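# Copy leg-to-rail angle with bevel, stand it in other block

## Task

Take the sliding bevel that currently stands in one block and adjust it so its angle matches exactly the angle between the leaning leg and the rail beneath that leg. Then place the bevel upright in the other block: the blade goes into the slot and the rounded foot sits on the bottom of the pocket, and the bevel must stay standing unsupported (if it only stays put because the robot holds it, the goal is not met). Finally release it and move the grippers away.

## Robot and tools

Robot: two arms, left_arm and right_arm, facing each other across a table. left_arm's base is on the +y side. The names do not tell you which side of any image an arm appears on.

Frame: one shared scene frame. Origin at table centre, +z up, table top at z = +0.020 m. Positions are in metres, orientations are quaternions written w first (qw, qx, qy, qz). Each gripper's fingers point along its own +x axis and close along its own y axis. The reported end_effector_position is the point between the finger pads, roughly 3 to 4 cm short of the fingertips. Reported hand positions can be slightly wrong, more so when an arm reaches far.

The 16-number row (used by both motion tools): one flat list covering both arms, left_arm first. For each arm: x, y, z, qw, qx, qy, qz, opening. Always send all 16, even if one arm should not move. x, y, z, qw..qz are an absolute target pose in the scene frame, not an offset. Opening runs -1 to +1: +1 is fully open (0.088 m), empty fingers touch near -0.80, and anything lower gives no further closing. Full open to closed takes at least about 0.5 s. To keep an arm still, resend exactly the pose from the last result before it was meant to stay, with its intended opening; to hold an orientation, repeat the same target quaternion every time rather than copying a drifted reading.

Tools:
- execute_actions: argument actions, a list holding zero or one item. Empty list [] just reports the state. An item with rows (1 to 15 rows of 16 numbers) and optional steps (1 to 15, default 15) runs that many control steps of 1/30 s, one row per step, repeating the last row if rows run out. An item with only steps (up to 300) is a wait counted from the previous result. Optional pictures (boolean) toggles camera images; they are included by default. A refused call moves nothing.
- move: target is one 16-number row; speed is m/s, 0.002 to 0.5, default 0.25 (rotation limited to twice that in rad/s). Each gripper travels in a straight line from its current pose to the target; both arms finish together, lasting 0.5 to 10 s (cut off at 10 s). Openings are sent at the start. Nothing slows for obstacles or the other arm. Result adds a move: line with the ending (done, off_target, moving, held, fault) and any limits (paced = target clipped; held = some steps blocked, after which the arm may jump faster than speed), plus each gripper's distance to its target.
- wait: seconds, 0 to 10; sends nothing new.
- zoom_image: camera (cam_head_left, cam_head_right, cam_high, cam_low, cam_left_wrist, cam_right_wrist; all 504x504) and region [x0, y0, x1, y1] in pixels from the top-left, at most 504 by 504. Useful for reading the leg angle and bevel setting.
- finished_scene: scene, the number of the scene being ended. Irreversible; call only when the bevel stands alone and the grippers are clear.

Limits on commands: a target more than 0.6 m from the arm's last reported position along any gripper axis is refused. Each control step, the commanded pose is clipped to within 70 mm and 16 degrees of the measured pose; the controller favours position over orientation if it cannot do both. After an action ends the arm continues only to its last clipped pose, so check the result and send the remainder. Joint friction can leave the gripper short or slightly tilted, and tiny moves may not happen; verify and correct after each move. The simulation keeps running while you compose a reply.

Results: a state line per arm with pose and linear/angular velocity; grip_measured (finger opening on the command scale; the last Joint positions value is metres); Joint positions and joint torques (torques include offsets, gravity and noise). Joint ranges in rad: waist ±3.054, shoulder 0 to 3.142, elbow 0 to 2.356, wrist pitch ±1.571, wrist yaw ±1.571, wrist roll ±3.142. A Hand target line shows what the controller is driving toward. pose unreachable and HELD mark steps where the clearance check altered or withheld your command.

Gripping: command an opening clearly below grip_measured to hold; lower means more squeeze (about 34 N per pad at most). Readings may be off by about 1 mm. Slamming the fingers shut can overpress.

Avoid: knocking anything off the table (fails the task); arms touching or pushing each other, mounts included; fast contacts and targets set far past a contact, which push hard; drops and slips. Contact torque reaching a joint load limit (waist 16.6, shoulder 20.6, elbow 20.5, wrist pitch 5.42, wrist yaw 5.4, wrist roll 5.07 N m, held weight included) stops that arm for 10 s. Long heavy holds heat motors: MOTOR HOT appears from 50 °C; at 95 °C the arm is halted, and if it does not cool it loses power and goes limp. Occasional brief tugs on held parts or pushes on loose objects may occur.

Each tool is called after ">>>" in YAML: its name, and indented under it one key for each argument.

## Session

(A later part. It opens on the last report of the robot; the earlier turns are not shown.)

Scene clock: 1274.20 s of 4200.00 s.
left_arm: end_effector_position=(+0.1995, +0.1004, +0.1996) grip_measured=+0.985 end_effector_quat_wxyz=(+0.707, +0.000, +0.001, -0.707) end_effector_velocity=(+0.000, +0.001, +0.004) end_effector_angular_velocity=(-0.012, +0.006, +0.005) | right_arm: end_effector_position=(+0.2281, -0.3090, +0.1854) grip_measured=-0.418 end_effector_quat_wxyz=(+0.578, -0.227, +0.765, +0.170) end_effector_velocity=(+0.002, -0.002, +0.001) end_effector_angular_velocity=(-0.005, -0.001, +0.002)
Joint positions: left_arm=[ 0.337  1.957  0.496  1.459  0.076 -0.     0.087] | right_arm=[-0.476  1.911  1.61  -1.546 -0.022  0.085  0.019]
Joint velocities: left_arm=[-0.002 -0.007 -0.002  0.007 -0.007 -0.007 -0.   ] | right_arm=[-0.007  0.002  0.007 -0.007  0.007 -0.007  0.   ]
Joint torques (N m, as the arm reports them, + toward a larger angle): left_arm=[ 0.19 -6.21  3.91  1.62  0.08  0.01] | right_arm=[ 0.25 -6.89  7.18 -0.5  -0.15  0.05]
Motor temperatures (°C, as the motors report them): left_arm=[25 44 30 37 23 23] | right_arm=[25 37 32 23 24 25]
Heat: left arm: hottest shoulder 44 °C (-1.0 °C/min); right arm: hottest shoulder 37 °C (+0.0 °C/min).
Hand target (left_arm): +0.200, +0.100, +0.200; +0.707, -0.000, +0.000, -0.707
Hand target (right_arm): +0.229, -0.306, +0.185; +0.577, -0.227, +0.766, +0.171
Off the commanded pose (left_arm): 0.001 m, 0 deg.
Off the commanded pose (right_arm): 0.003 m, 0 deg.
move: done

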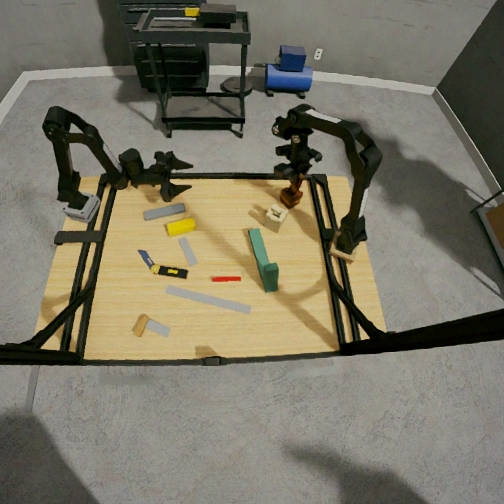

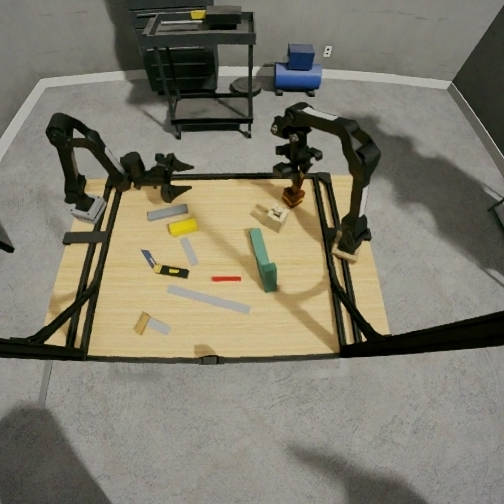

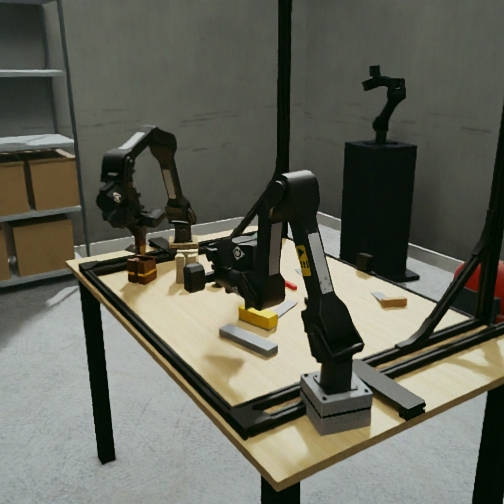

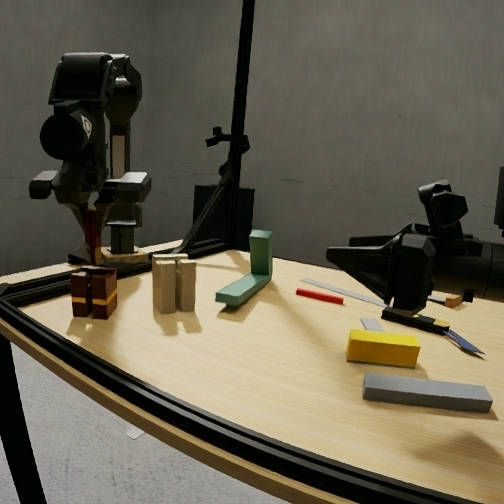

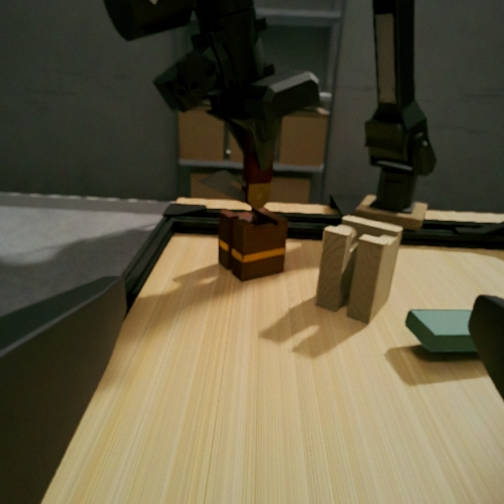

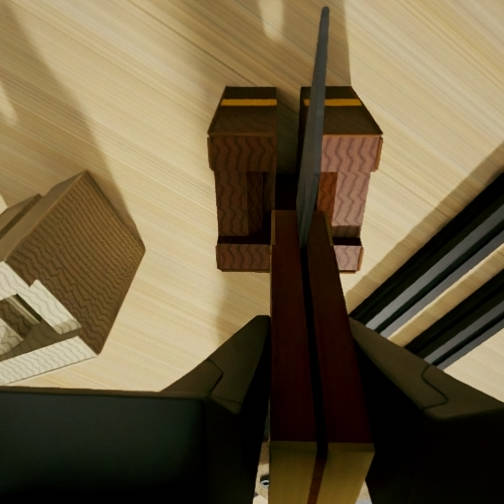

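>>> move:
  target: [0.2,0.10,0.2,0.707,0,0,-0.707,1, 0.2337,-0.3019,0.173, 0.5568,-0.2312,0.7806,0.1649, -0.62]
  speed: 0.012

>>> zoom_image:
  camera: "cam_right_wrist"
  region: [170,0,420,260]

>>> zoom_image:
  camera: "cam_left_wrist"
  region: [170,90,330,290]

Scene clock: 1336.57 s of 4200.00 s.
left_arm: end_effector_position=(+0.1997, +0.1003, +0.1993) grip_measured=+0.985 end_effector_quat_wxyz=(+0.707, +0.001, +0.001, -0.707) end_effector_velocity=(+0.002, -0.001, -0.002) end_effector_angular_velocity=(+0.007, +0.008, +0.010) | right_arm: end_effector_position=(+0.2324, -0.3044, +0.1738) grip_measured=-0.418 end_effector_quat_wxyz=(+0.560, -0.231, +0.778, +0.165) end_effector_velocity=(-0.002, -0.006, +0.002) end_effector_angular_velocity=(-0.017, +0.014, +0.002)
Joint positions: left_arm=[ 0.338  1.958  0.497  1.459  0.077 -0.     0.087] | right_arm=[-0.475  1.978  1.645 -1.56  -0.026  0.086  0.019]
Joint velocities: left_arm=[ 0.002  0.002  0.002 -0.007 -0.007 -0.007 -0.   ] | right_arm=[-0.007 -0.002 -0.002 -0.022  0.007 -0.007 -0.001]
Joint torques (N m, as the arm reports them, + toward a larger angle): left_arm=[ 0.06 -6.39  3.83  1.63  0.07  0.03] | right_arm=[ 0.2  -7.35  6.99 -0.6  -0.15  0.01]
Motor temperatures (°C, as the motors report them): left_arm=[25 43 30 37 23 23] | right_arm=[25 38 33 24 24 25]
Heat: left arm: hottest shoulder 43 °C (-1.0 °C/min); right arm: hottest shoulder 38 °C (+1.0 °C/min).
Hand target (left_arm): +0.200, +0.100, +0.200; +0.707, -0.000, -0.000, -0.707
Hand target (right_arm): +0.233, -0.302, +0.173; +0.559, -0.231, +0.779, +0.166
Off the commanded pose (left_arm): 0.001 m, 0 deg.
Off the commanded pose (right_arm): 0.003 m, 0 deg.
joint sent to its limit (right arm) — the command would take joint 4 (wrist pitch) past its lower limit, so that joint was sent only as far as its limit.
move: done

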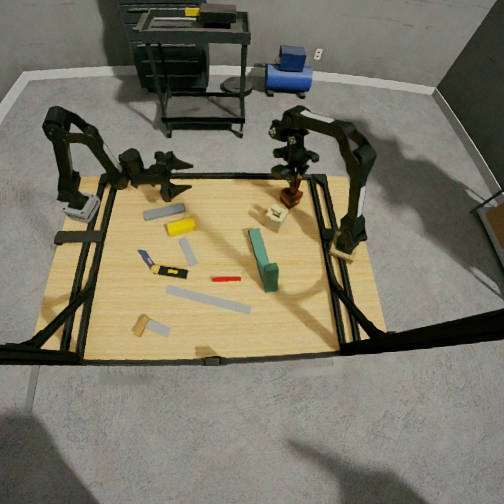

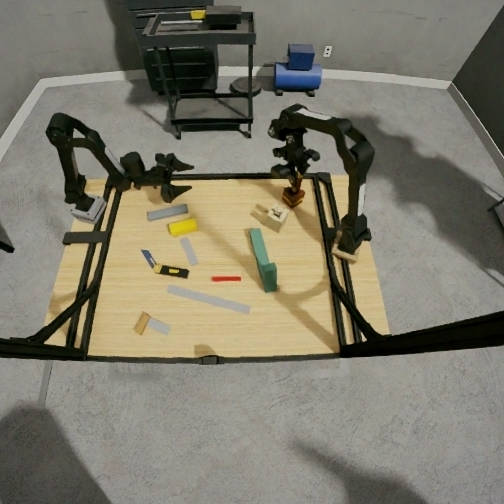

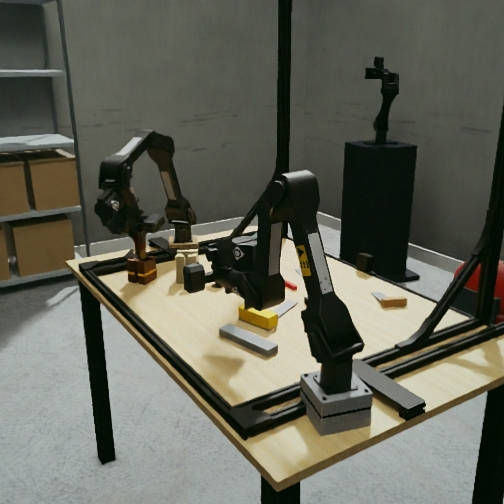

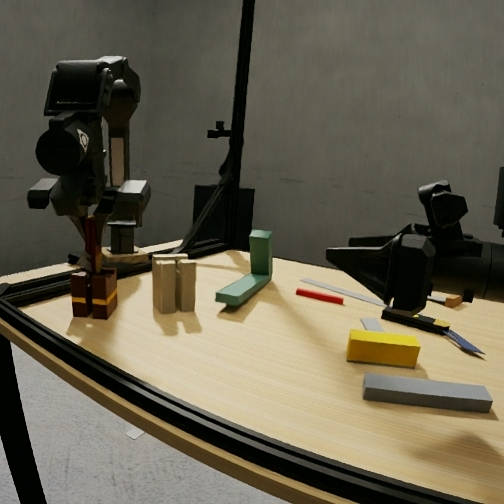

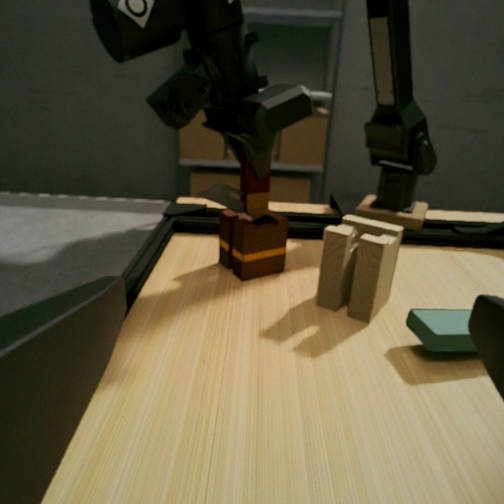

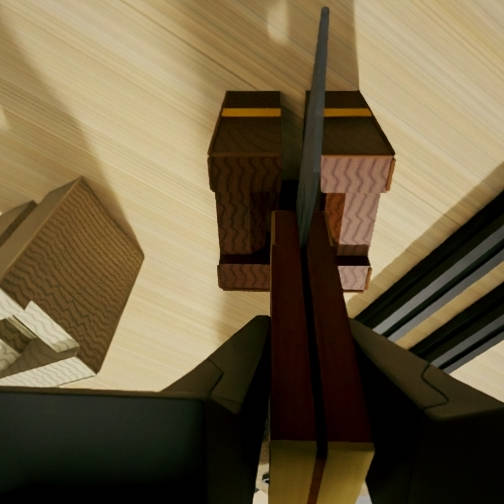

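Region (170, 0, 420, 260) of cam_right_wrist's 504x504 image, scaled by 1.938, with more detail than that image has; it fills the left 485 columns of this view, and the rest is white.

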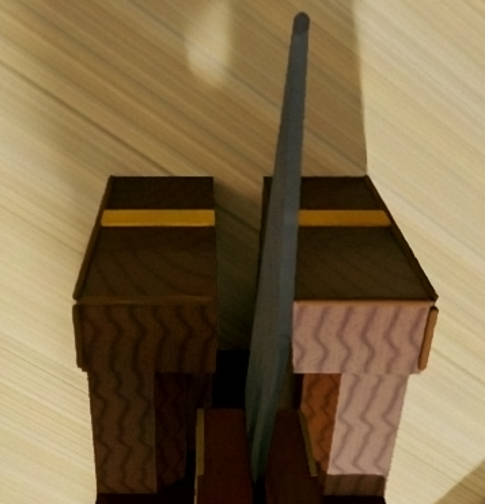

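Region (170, 90, 330, 290) of cam_left_wrist's 504x504 image, scaled by 2.520, with more detail than that image has; it fills the left 403 columns of this view, and the rest is white.

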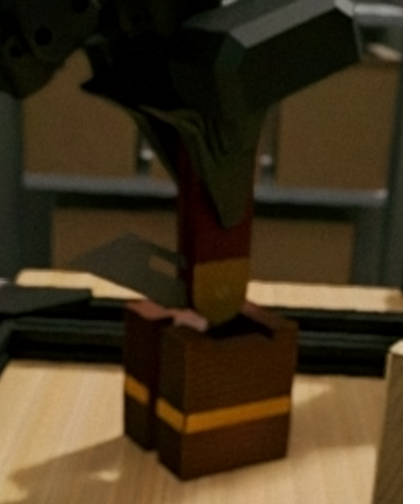

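>>> move:
  target: [0.2,0.10,0.2,0.707,0,0,-0.707,1, 0.2365,-0.300,0.161, 0.5431,-0.2341,0.7902,0.1609, -0.62]
  speed: 0.008

>>> zoom_image:
  camera: "cam_right_wrist"
  region: [170,0,420,260]

>>> zoom_image:
  camera: "cam_left_wrist"
  region: [170,90,330,290]

Scene clock: 1360.97 s of 4200.00 s.
left_arm: end_effector_position=(+0.1999, +0.1003, +0.1991) grip_measured=+0.985 end_effector_quat_wxyz=(+0.707, +0.001, +0.001, -0.707) end_effector_velocity=(-0.000, +0.001, +0.002) end_effector_angular_velocity=(-0.007, +0.007, -0.005) | right_arm: end_effector_position=(+0.2349, -0.3018, +0.1620) grip_measured=-0.418 end_effector_quat_wxyz=(+0.546, -0.234, +0.788, +0.160) end_effector_velocity=(-0.004, -0.001, +0.001) end_effector_angular_velocity=(-0.006, +0.023, +0.007)
Joint positions: left_arm=[ 0.338  1.959  0.497  1.458  0.077 -0.     0.087] | right_arm=[-0.475  2.028  1.659 -1.56  -0.029  0.086  0.019]
Joint velocities: left_arm=[ 0.002 -0.002 -0.002  0.007  0.007 -0.007  0.   ] | right_arm=[ 0.002  0.002  0.002 -0.022 -0.007 -0.007 -0.   ]
Joint torques (N m, as the arm reports them, + toward a larger angle): left_arm=[ 0.05 -6.42  3.79  1.64  0.06  0.02] | right_arm=[ 0.02 -7.52  7.03 -0.62 -0.16 -0.07]
Motor temperatures (°C, as the motors report them): left_arm=[25 43 30 38 23 23] | right_arm=[25 38 33 24 24 25]
Heat: left arm: hottest shoulder 43 °C (+0.0 °C/min); right arm: hottest shoulder 38 °C (+1.0 °C/min).
Hand target (left_arm): +0.200, +0.100, +0.200; +0.707, +0.000, +0.000, -0.707
Hand target (right_arm): +0.236, -0.300, +0.161; +0.544, -0.234, +0.789, +0.162
Off the commanded pose (left_arm): 0.001 m, 0 deg.
Off the commanded pose (right_arm): 0.003 m, 0 deg.
joint sent to its limit (right arm) — the command would take joint 4 (wrist pitch) past its lower limit, so that joint was sent only as far as its limit.
move: done

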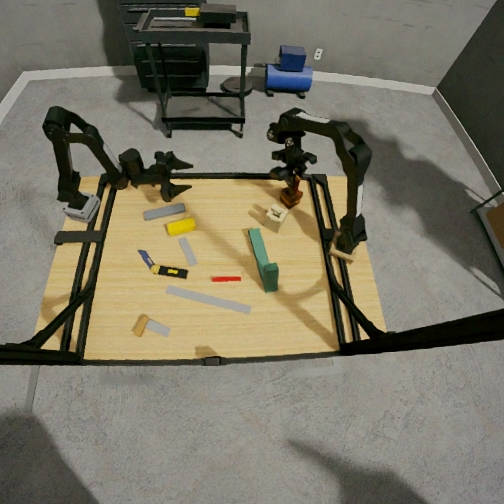

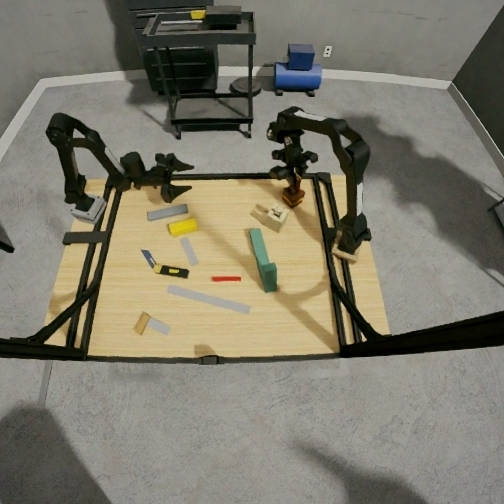

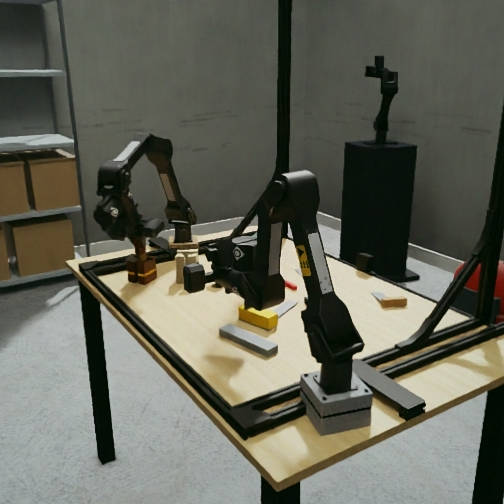

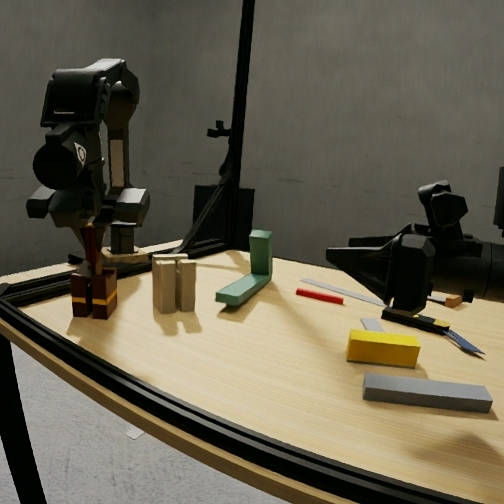

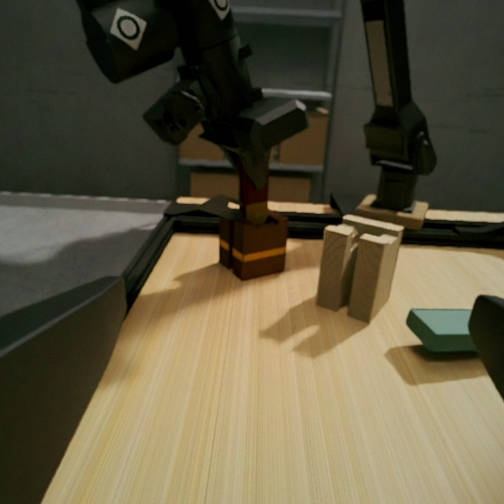

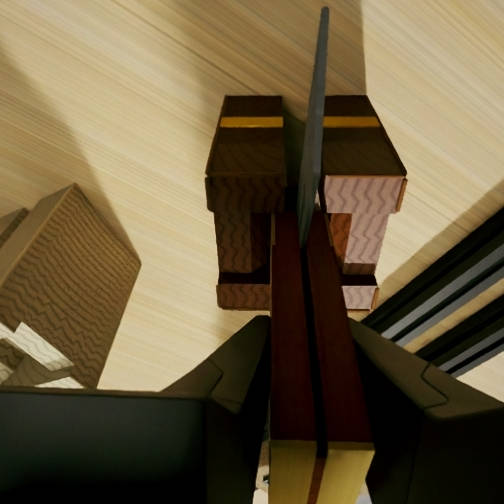

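Region (170, 0, 420, 260) of cam_right_wrist's 504x504 image, scaled by 1.938, with more detail than that image has; it fills the left 485 columns of this view, and the rest is white.

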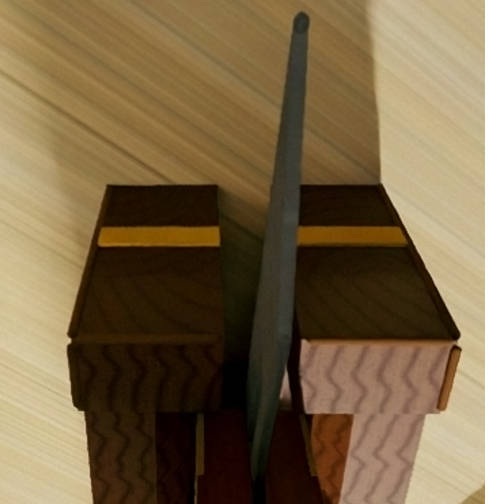

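Region (170, 90, 330, 290) of cam_left_wrist's 504x504 image, scaled by 2.520, with more detail than that image has; it fills the left 403 columns of this view, and the rest is white.

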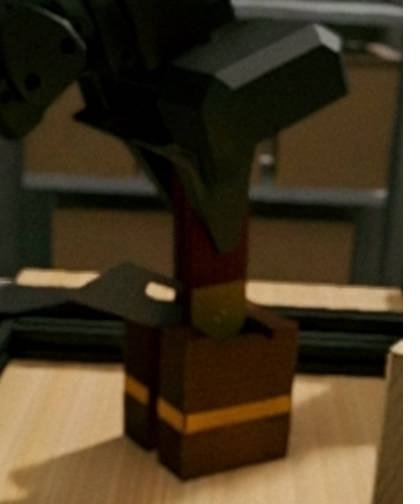

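>>> execute_actions:
  actions: []

Scene clock: 1383.17 s of 4200.00 s.
left_arm: end_effector_position=(+0.1999, +0.1002, +0.1992) grip_measured=+0.985 end_effector_quat_wxyz=(+0.707, +0.001, +0.001, -0.707) end_effector_velocity=(+0.000, +0.001, -0.001) end_effector_angular_velocity=(+0.007, +0.023, +0.005) | right_arm: end_effector_position=(+0.2353, -0.3014, +0.1614) grip_measured=-0.418 end_effector_quat_wxyz=(+0.546, -0.234, +0.789, +0.160) end_effector_velocity=(+0.001, +0.001, -0.002) end_effector_angular_velocity=(+0.009, +0.004, +0.002)
Joint positions: left_arm=[ 0.338  1.959  0.498  1.458  0.077 -0.     0.087] | right_arm=[-0.475  2.032  1.662 -1.561 -0.029  0.085  0.019]
Joint velocities: left_arm=[-0.002 -0.002 -0.002 -0.007 -0.007 -0.022 -0.   ] | right_arm=[-0.002  0.002 -0.002  0.007 -0.007 -0.007  0.   ]
Joint torques (N m, as the arm reports them, + toward a larger angle): left_arm=[ 0.03 -6.42  3.79  1.64  0.05  0.02] | right_arm=[ 0.02 -8.01  6.64 -0.6  -0.14 -0.06]
Motor temperatures (°C, as the motors report them): left_arm=[25 43 30 38 23 23] | right_arm=[25 38 33 24 24 25]
Heat: left arm: hottest shoulder 43 °C (+0.0 °C/min); right arm: hottest shoulder 38 °C (+1.0 °C/min).
Hand target (left_arm): +0.200, +0.100, +0.200; +0.707, -0.000, +0.000, -0.707
Hand target (right_arm): +0.236, -0.300, +0.161; +0.544, -0.234, +0.789, +0.161
Off the commanded pose (left_arm): 0.001 m, 0 deg.
Off the commanded pose (right_arm): 0.002 m, 0 deg.
Steps of this call (steps 1 to 666: nothing new was sent). Readings (end_effector_position):
1: left_arm (+0.1999, +0.1003, +0.1991) | right_arm (+0.2349, -0.3018, +0.1620)
2: left_arm (+0.1999, +0.1003, +0.1991) | right_arm (+0.2349, -0.3018, +0.1620)
4: left_arm (+0.1999, +0.1003, +0.1991) | right_arm (+0.2350, -0.3017, +0.1621)
8: left_arm (+0.1999, +0.1003, +0.1991) | right_arm (+0.2350, -0.3017, +0.1621)
666: the state above

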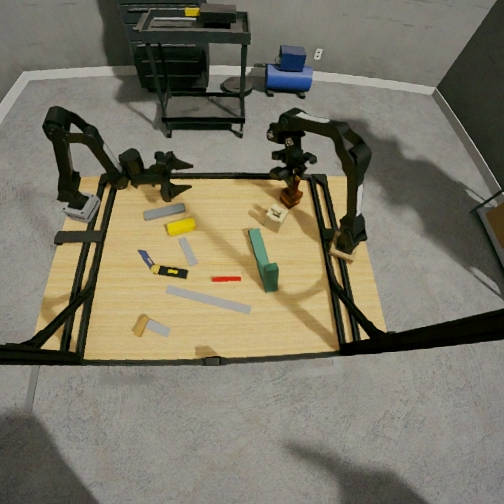

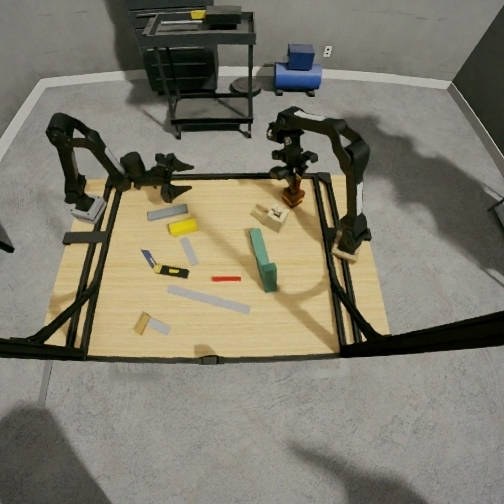

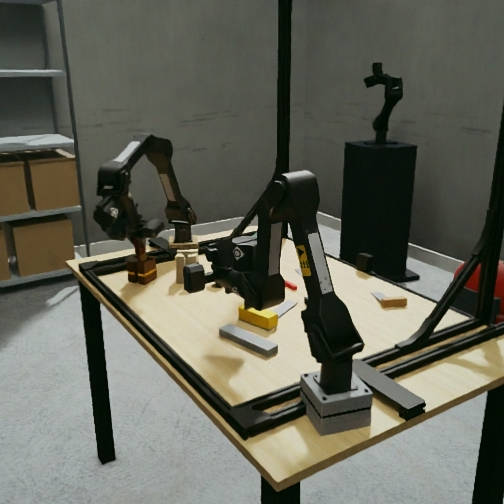

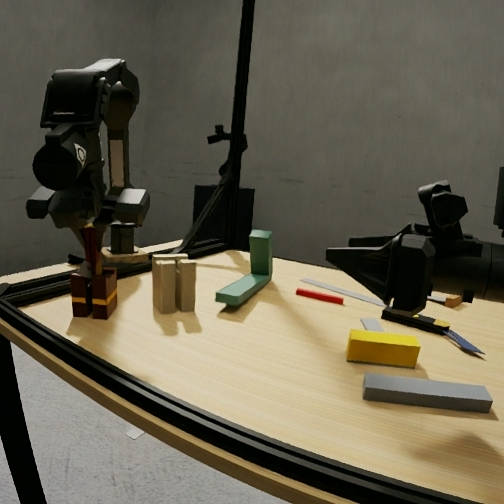

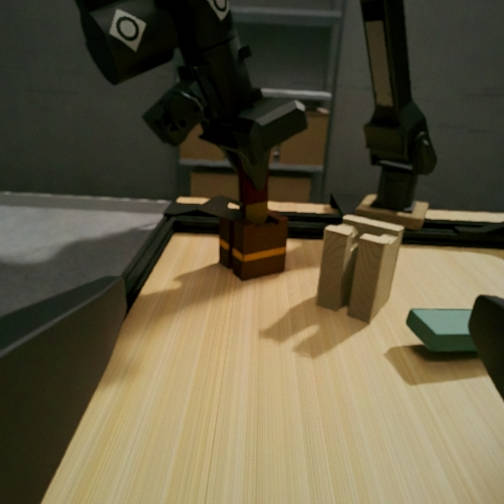

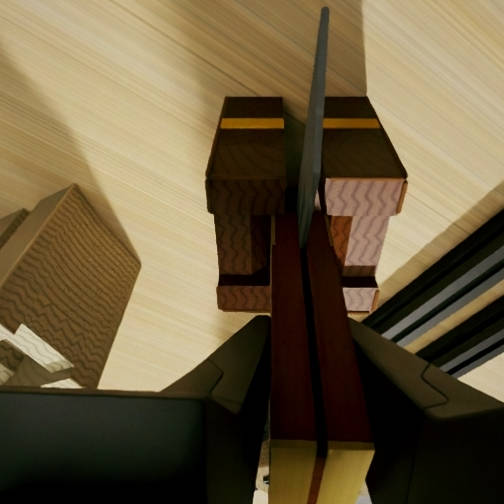

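>>> move:
  target: [0.2,0.10,0.2,0.707,0,0,-0.707,1, 0.2365,-0.300,0.152, 0.5397,-0.2347,0.7925,0.1598, -0.62]
  speed: 0.008

Scene clock: 1388.33 s of 4200.00 s.
left_arm: end_effector_position=(+0.2001, +0.1002, +0.1992) grip_measured=+0.985 end_effector_quat_wxyz=(+0.708, +0.001, +0.001, -0.707) end_effector_velocity=(-0.004, +0.000, -0.001) end_effector_angular_velocity=(+0.007, +0.023, -0.015) | right_arm: end_effector_position=(+0.2355, -0.3012, +0.1599) grip_measured=-0.418 end_effector_quat_wxyz=(+0.545, -0.234, +0.789, +0.160) end_effector_velocity=(-0.002, -0.001, +0.001) end_effector_angular_velocity=(-0.001, +0.009, -0.012)
Joint positions: left_arm=[ 0.338  1.959  0.498  1.458  0.077 -0.     0.087] | right_arm=[-0.475  2.035  1.661 -1.558 -0.029  0.085  0.019]
Joint velocities: left_arm=[-0.007 -0.002 -0.002 -0.007  0.007 -0.022  0.   ] | right_arm=[-0.002 -0.002 -0.002 -0.007 -0.007  0.007 -0.   ]
Joint torques (N m, as the arm reports them, + toward a larger angle): left_arm=[ 0.04 -6.42  3.77  1.65  0.06  0.02] | right_arm=[ 0.   -6.73  4.65  0.47 -0.16 -0.07]
Motor temperatures (°C, as the motors report them): left_arm=[25 43 29 38 23 23] | right_arm=[25 38 33 24 24 25]
Heat: left arm: hottest shoulder 43 °C (+0.0 °C/min); right arm: hottest shoulder 38 °C (+0.0 °C/min).
Hand target (left_arm): +0.200, +0.100, +0.200; +0.707, -0.000, -0.000, -0.707
Hand target (right_arm): +0.236, -0.300, +0.152; +0.540, -0.235, +0.793, +0.160
Off the commanded pose (left_arm): 0.001 m, 0 deg.
Off the commanded pose (right_arm): 0.008 m, 1 deg.
move: done

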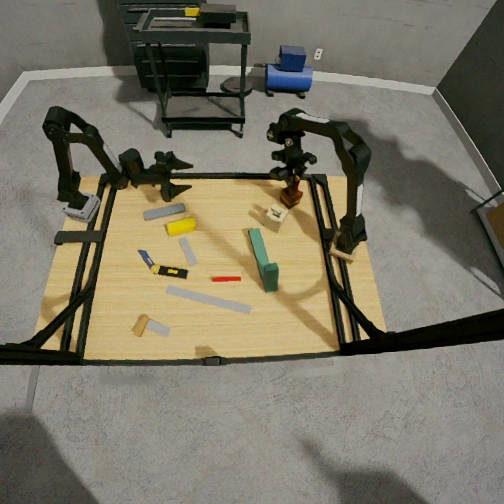

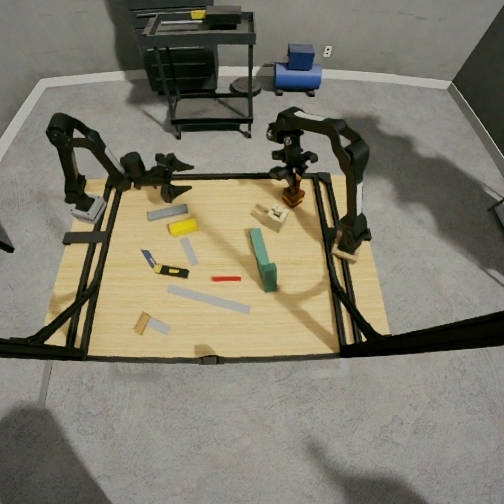

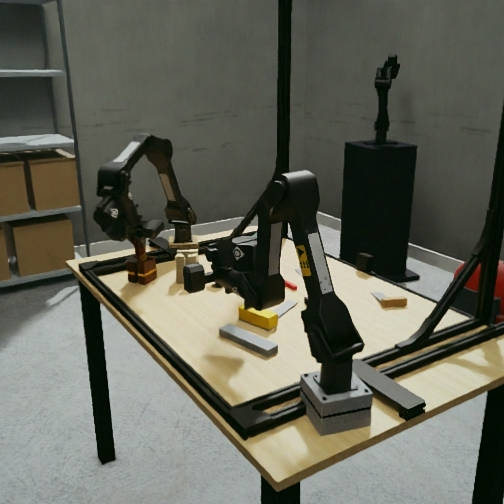

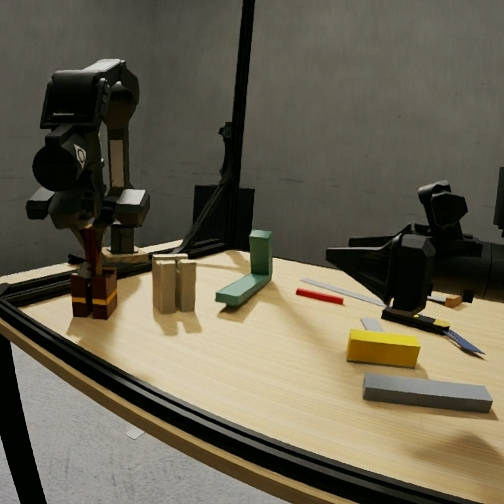

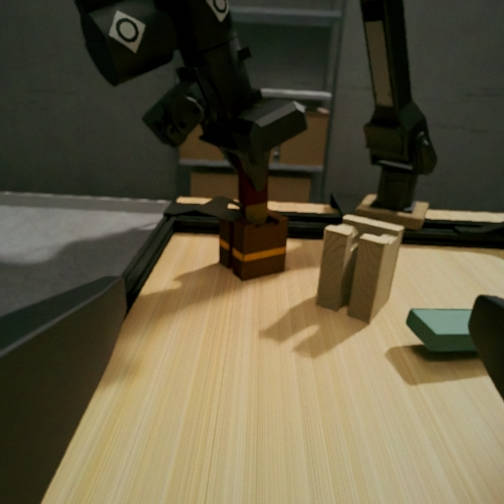

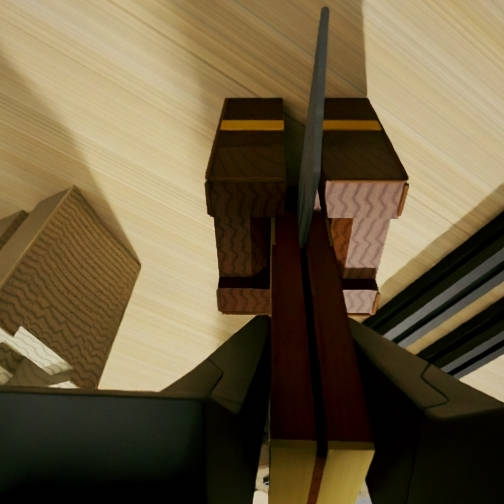

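>>> move:
  target: [0.2,0.10,0.2,0.707,0,0,-0.707,1, 0.2365,-0.300,0.161, 0.5397,-0.2347,0.7925,0.1598, -0.62]
  speed: 0.02

>>> zoom_image:
  camera: "cam_left_wrist"
  region: [190,140,310,290]

>>> zoom_image:
  camera: "cam_right_wrist"
  region: [190,80,420,330]

Scene clock: 1398.13 s of 4200.00 s.
left_arm: end_effector_position=(+0.2000, +0.1002, +0.1992) grip_measured=+0.985 end_effector_quat_wxyz=(+0.707, +0.001, +0.001, -0.707) end_effector_velocity=(-0.002, +0.000, +0.002) end_effector_angular_velocity=(-0.007, +0.007, +0.000) | right_arm: end_effector_position=(+0.2352, -0.3015, +0.1596) grip_measured=-0.418 end_effector_quat_wxyz=(+0.543, -0.235, +0.790, +0.159) end_effector_velocity=(-0.003, +0.000, +0.002) end_effector_angular_velocity=(+0.010, +0.010, +0.020)
Joint positions: left_arm=[ 0.338  1.959  0.498  1.458  0.077 -0.     0.087] | right_arm=[-0.475  2.037  1.661 -1.56  -0.029  0.085  0.019]
Joint velocities: left_arm=[-0.007 -0.002 -0.002  0.007 -0.007 -0.007  0.   ] | right_arm=[ 0.002 -0.007 -0.002 -0.007 -0.007 -0.022 -0.   ]
Joint torques (N m, as the arm reports them, + toward a larger angle): left_arm=[-0.02 -6.43  3.78  1.65  0.06  0.02] | right_arm=[ 0.   -8.69  6.71 -0.67 -0.16 -0.04]
Motor temperatures (°C, as the motors report them): left_arm=[25 43 29 38 23 23] | right_arm=[25 38 32 24 24 25]
Heat: left arm: hottest shoulder 43 °C (+0.0 °C/min); right arm: hottest shoulder 38 °C (+0.0 °C/min).
Hand target (left_arm): +0.200, +0.100, +0.200; +0.707, -0.000, -0.000, -0.707
Hand target (right_arm): +0.236, -0.300, +0.161; +0.544, -0.233, +0.789, +0.161
Off the commanded pose (left_arm): 0.001 m, 0 deg.
Off the commanded pose (right_arm): 0.002 m, 1 deg.
joint sent to its limit (right arm) — the command would take joint 4 (wrist pitch) past its lower limit, so that joint was sent only as far as its limit.
move: done

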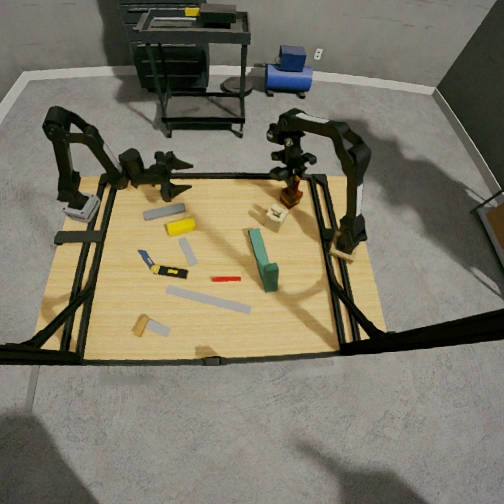

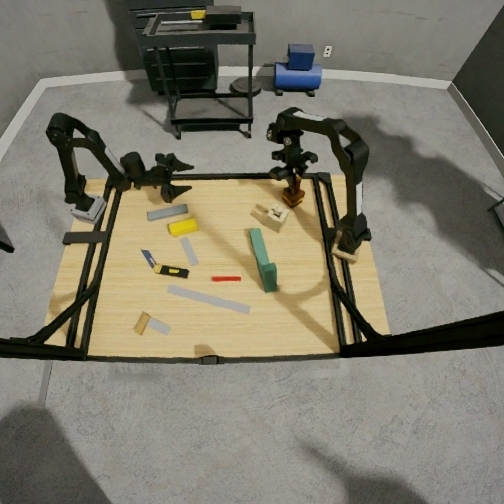

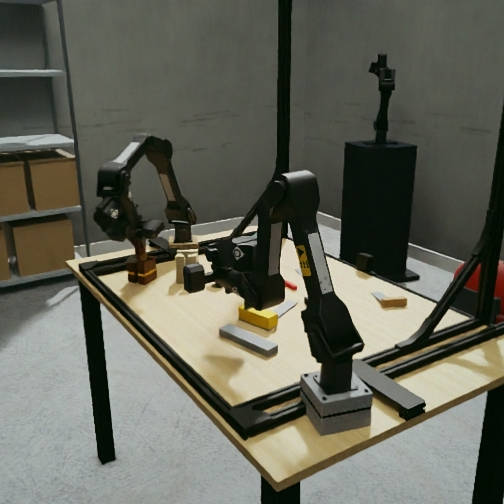

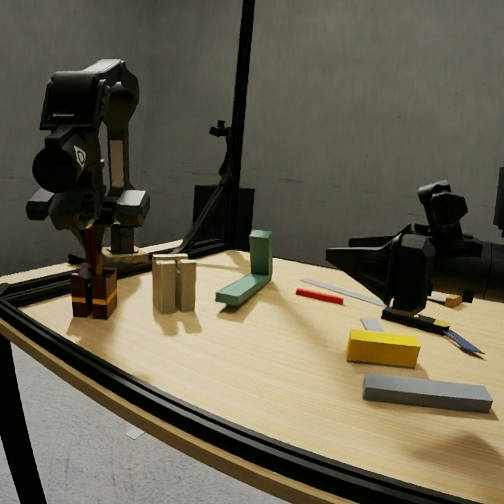

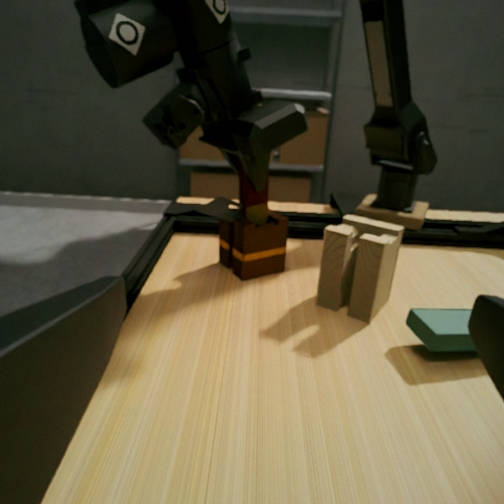

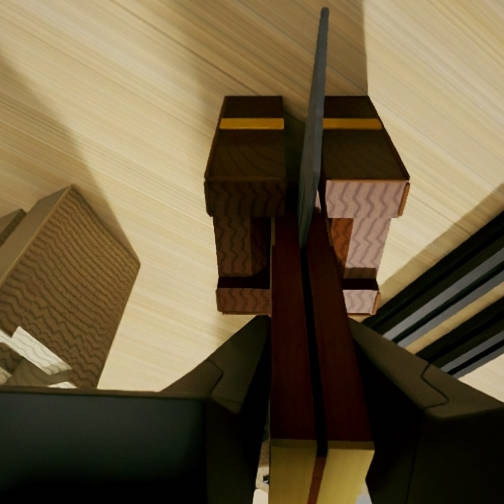

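Region (190, 140, 310, 290) of cam_left_wrist's 504x504 image, scaled by 3.360, with more detail than that image has; it fills the left 403 columns of this view, and the rest is white.

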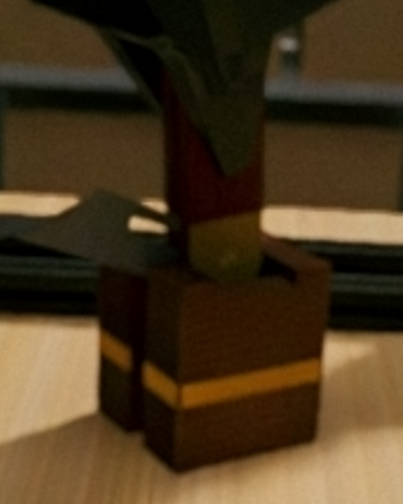

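Region (190, 80, 420, 330) of cam_right_wrist's 504x504 image, scaled by 2.016, with more detail than that image has; it fills the left 464 columns of this view, and the rest is white.

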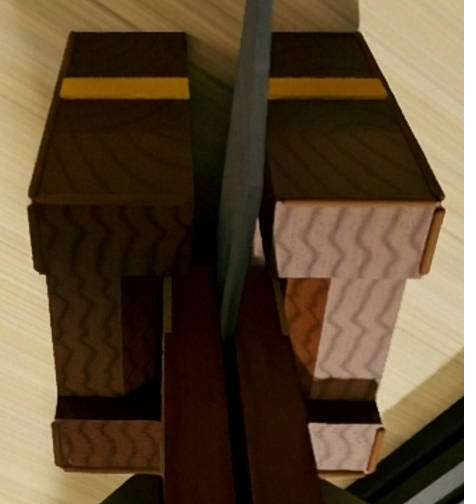

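>>> zoom_image:
  camera: "cam_low"
  region: [50,200,150,330]

>>> zoom_image:
  camera: "cam_high"
  region: [110,220,190,300]

Region (50, 200, 150, 330) of cam_low's 504x504 image, scaled by 3.877, with more detail than that image has; it fills the left 388 columns of this view, and the rest is white.

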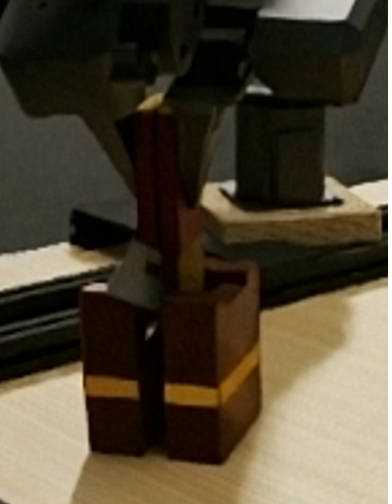

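Region (110, 220, 190, 300) of cam_high's 504x504 image, scaled by 6.300, with more detail than that image has.

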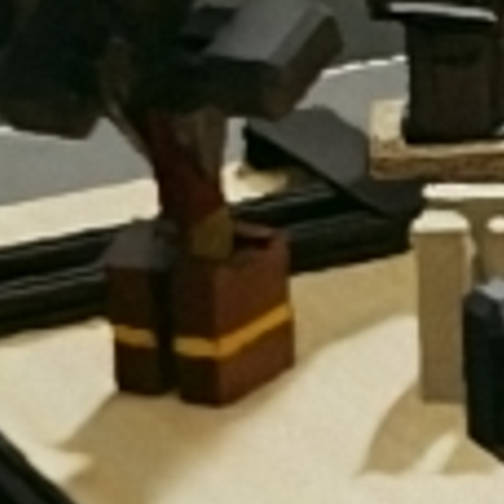

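>>> move:
  target: [0.2,0.10,0.2,0.707,0,0,-0.707,1, 0.2340,-0.3016,0.1625, 0.5431,-0.2341,0.7902,0.1609, -0.62]
  speed: 0.008

Scene clock: 1458.83 s of 4200.00 s.
left_arm: end_effector_position=(+0.2000, +0.1002, +0.1990) grip_measured=+0.985 end_effector_quat_wxyz=(+0.707, +0.001, +0.001, -0.707) end_effector_velocity=(-0.002, +0.001, -0.001) end_effector_angular_velocity=(+0.007, +0.008, -0.010) | right_arm: end_effector_position=(+0.2358, -0.3008, +0.1593) grip_measured=-0.418 end_effector_quat_wxyz=(+0.543, -0.234, +0.790, +0.160) end_effector_velocity=(-0.003, +0.000, +0.002) end_effector_angular_velocity=(+0.002, +0.005, -0.007)
Joint positions: left_arm=[ 0.338  1.959  0.498  1.458  0.078 -0.     0.087] | right_arm=[-0.475  2.041  1.665 -1.561 -0.03   0.084  0.019]
Joint velocities: left_arm=[-0.002 -0.002 -0.002 -0.007  0.007 -0.007 -0.   ] | right_arm=[ 0.002 -0.007 -0.002 -0.007 -0.007  0.007 -0.   ]
Joint torques (N m, as the arm reports them, + toward a larger angle): left_arm=[-0.02 -6.47  3.79  1.66  0.04  0.02] | right_arm=[  0.08 -10.61   4.63  -0.6   -0.12   0.  ]
Motor temperatures (°C, as the motors report them): left_arm=[25 42 29 38 23 23] | right_arm=[25 40 32 24 24 25]
Heat: left arm: hottest shoulder 42 °C (-1.0 °C/min); right arm: hottest shoulder 40 °C (+2.0 °C/min).
Hand target (left_arm): +0.200, +0.100, +0.200; +0.707, +0.000, +0.000, -0.707
Hand target (right_arm): +0.234, -0.302, +0.162; +0.545, -0.234, +0.789, +0.161
Off the commanded pose (left_arm): 0.001 m, 0 deg.
Off the commanded pose (right_arm): 0.004 m, 0 deg.
joint sent to its limit (right arm) — the command would take joint 4 (wrist pitch) past its lower limit, so that joint was sent only as far as its limit.
move: done

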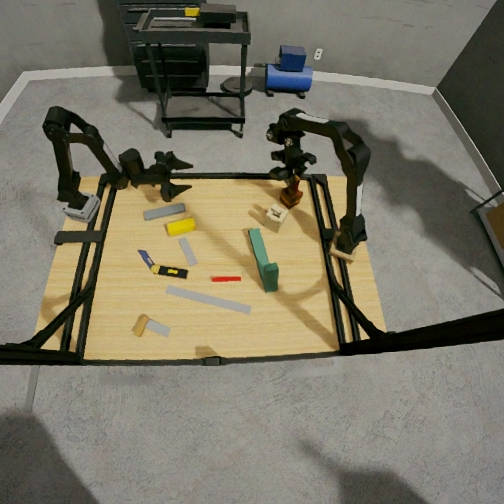

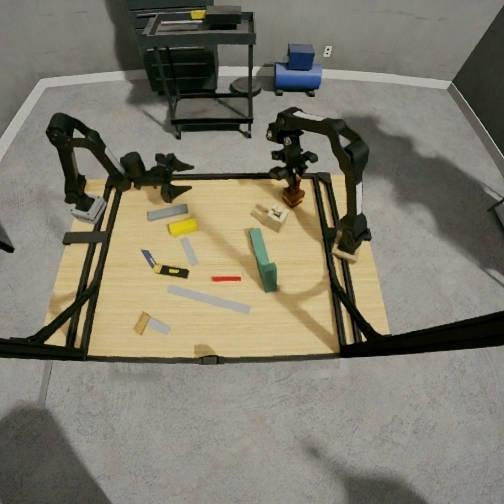

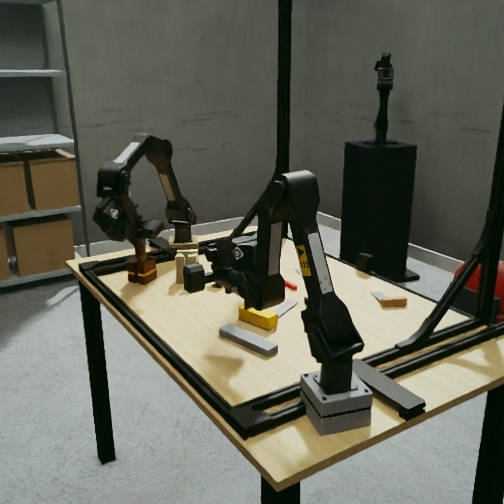

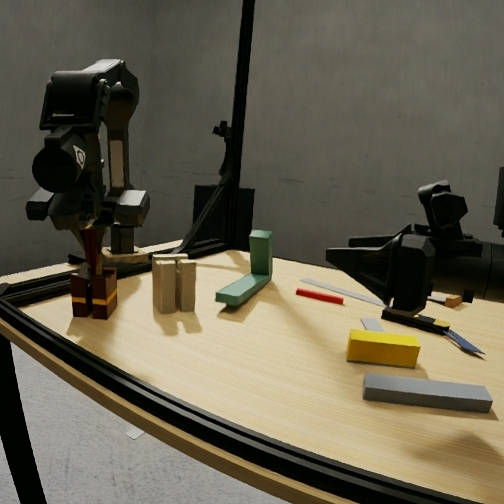

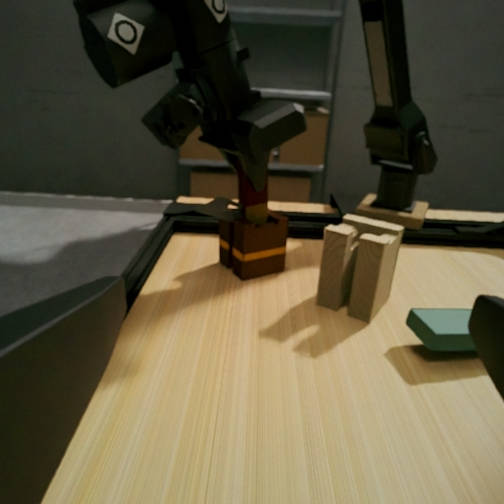

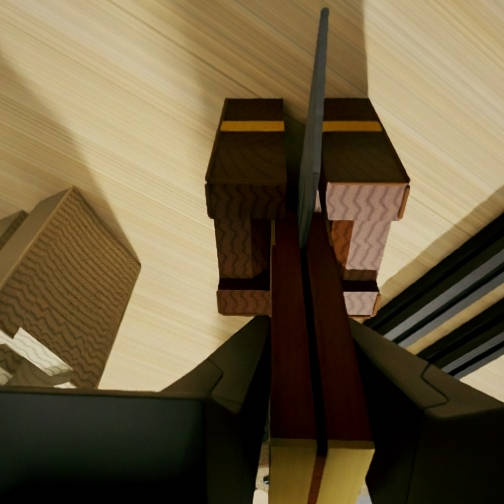

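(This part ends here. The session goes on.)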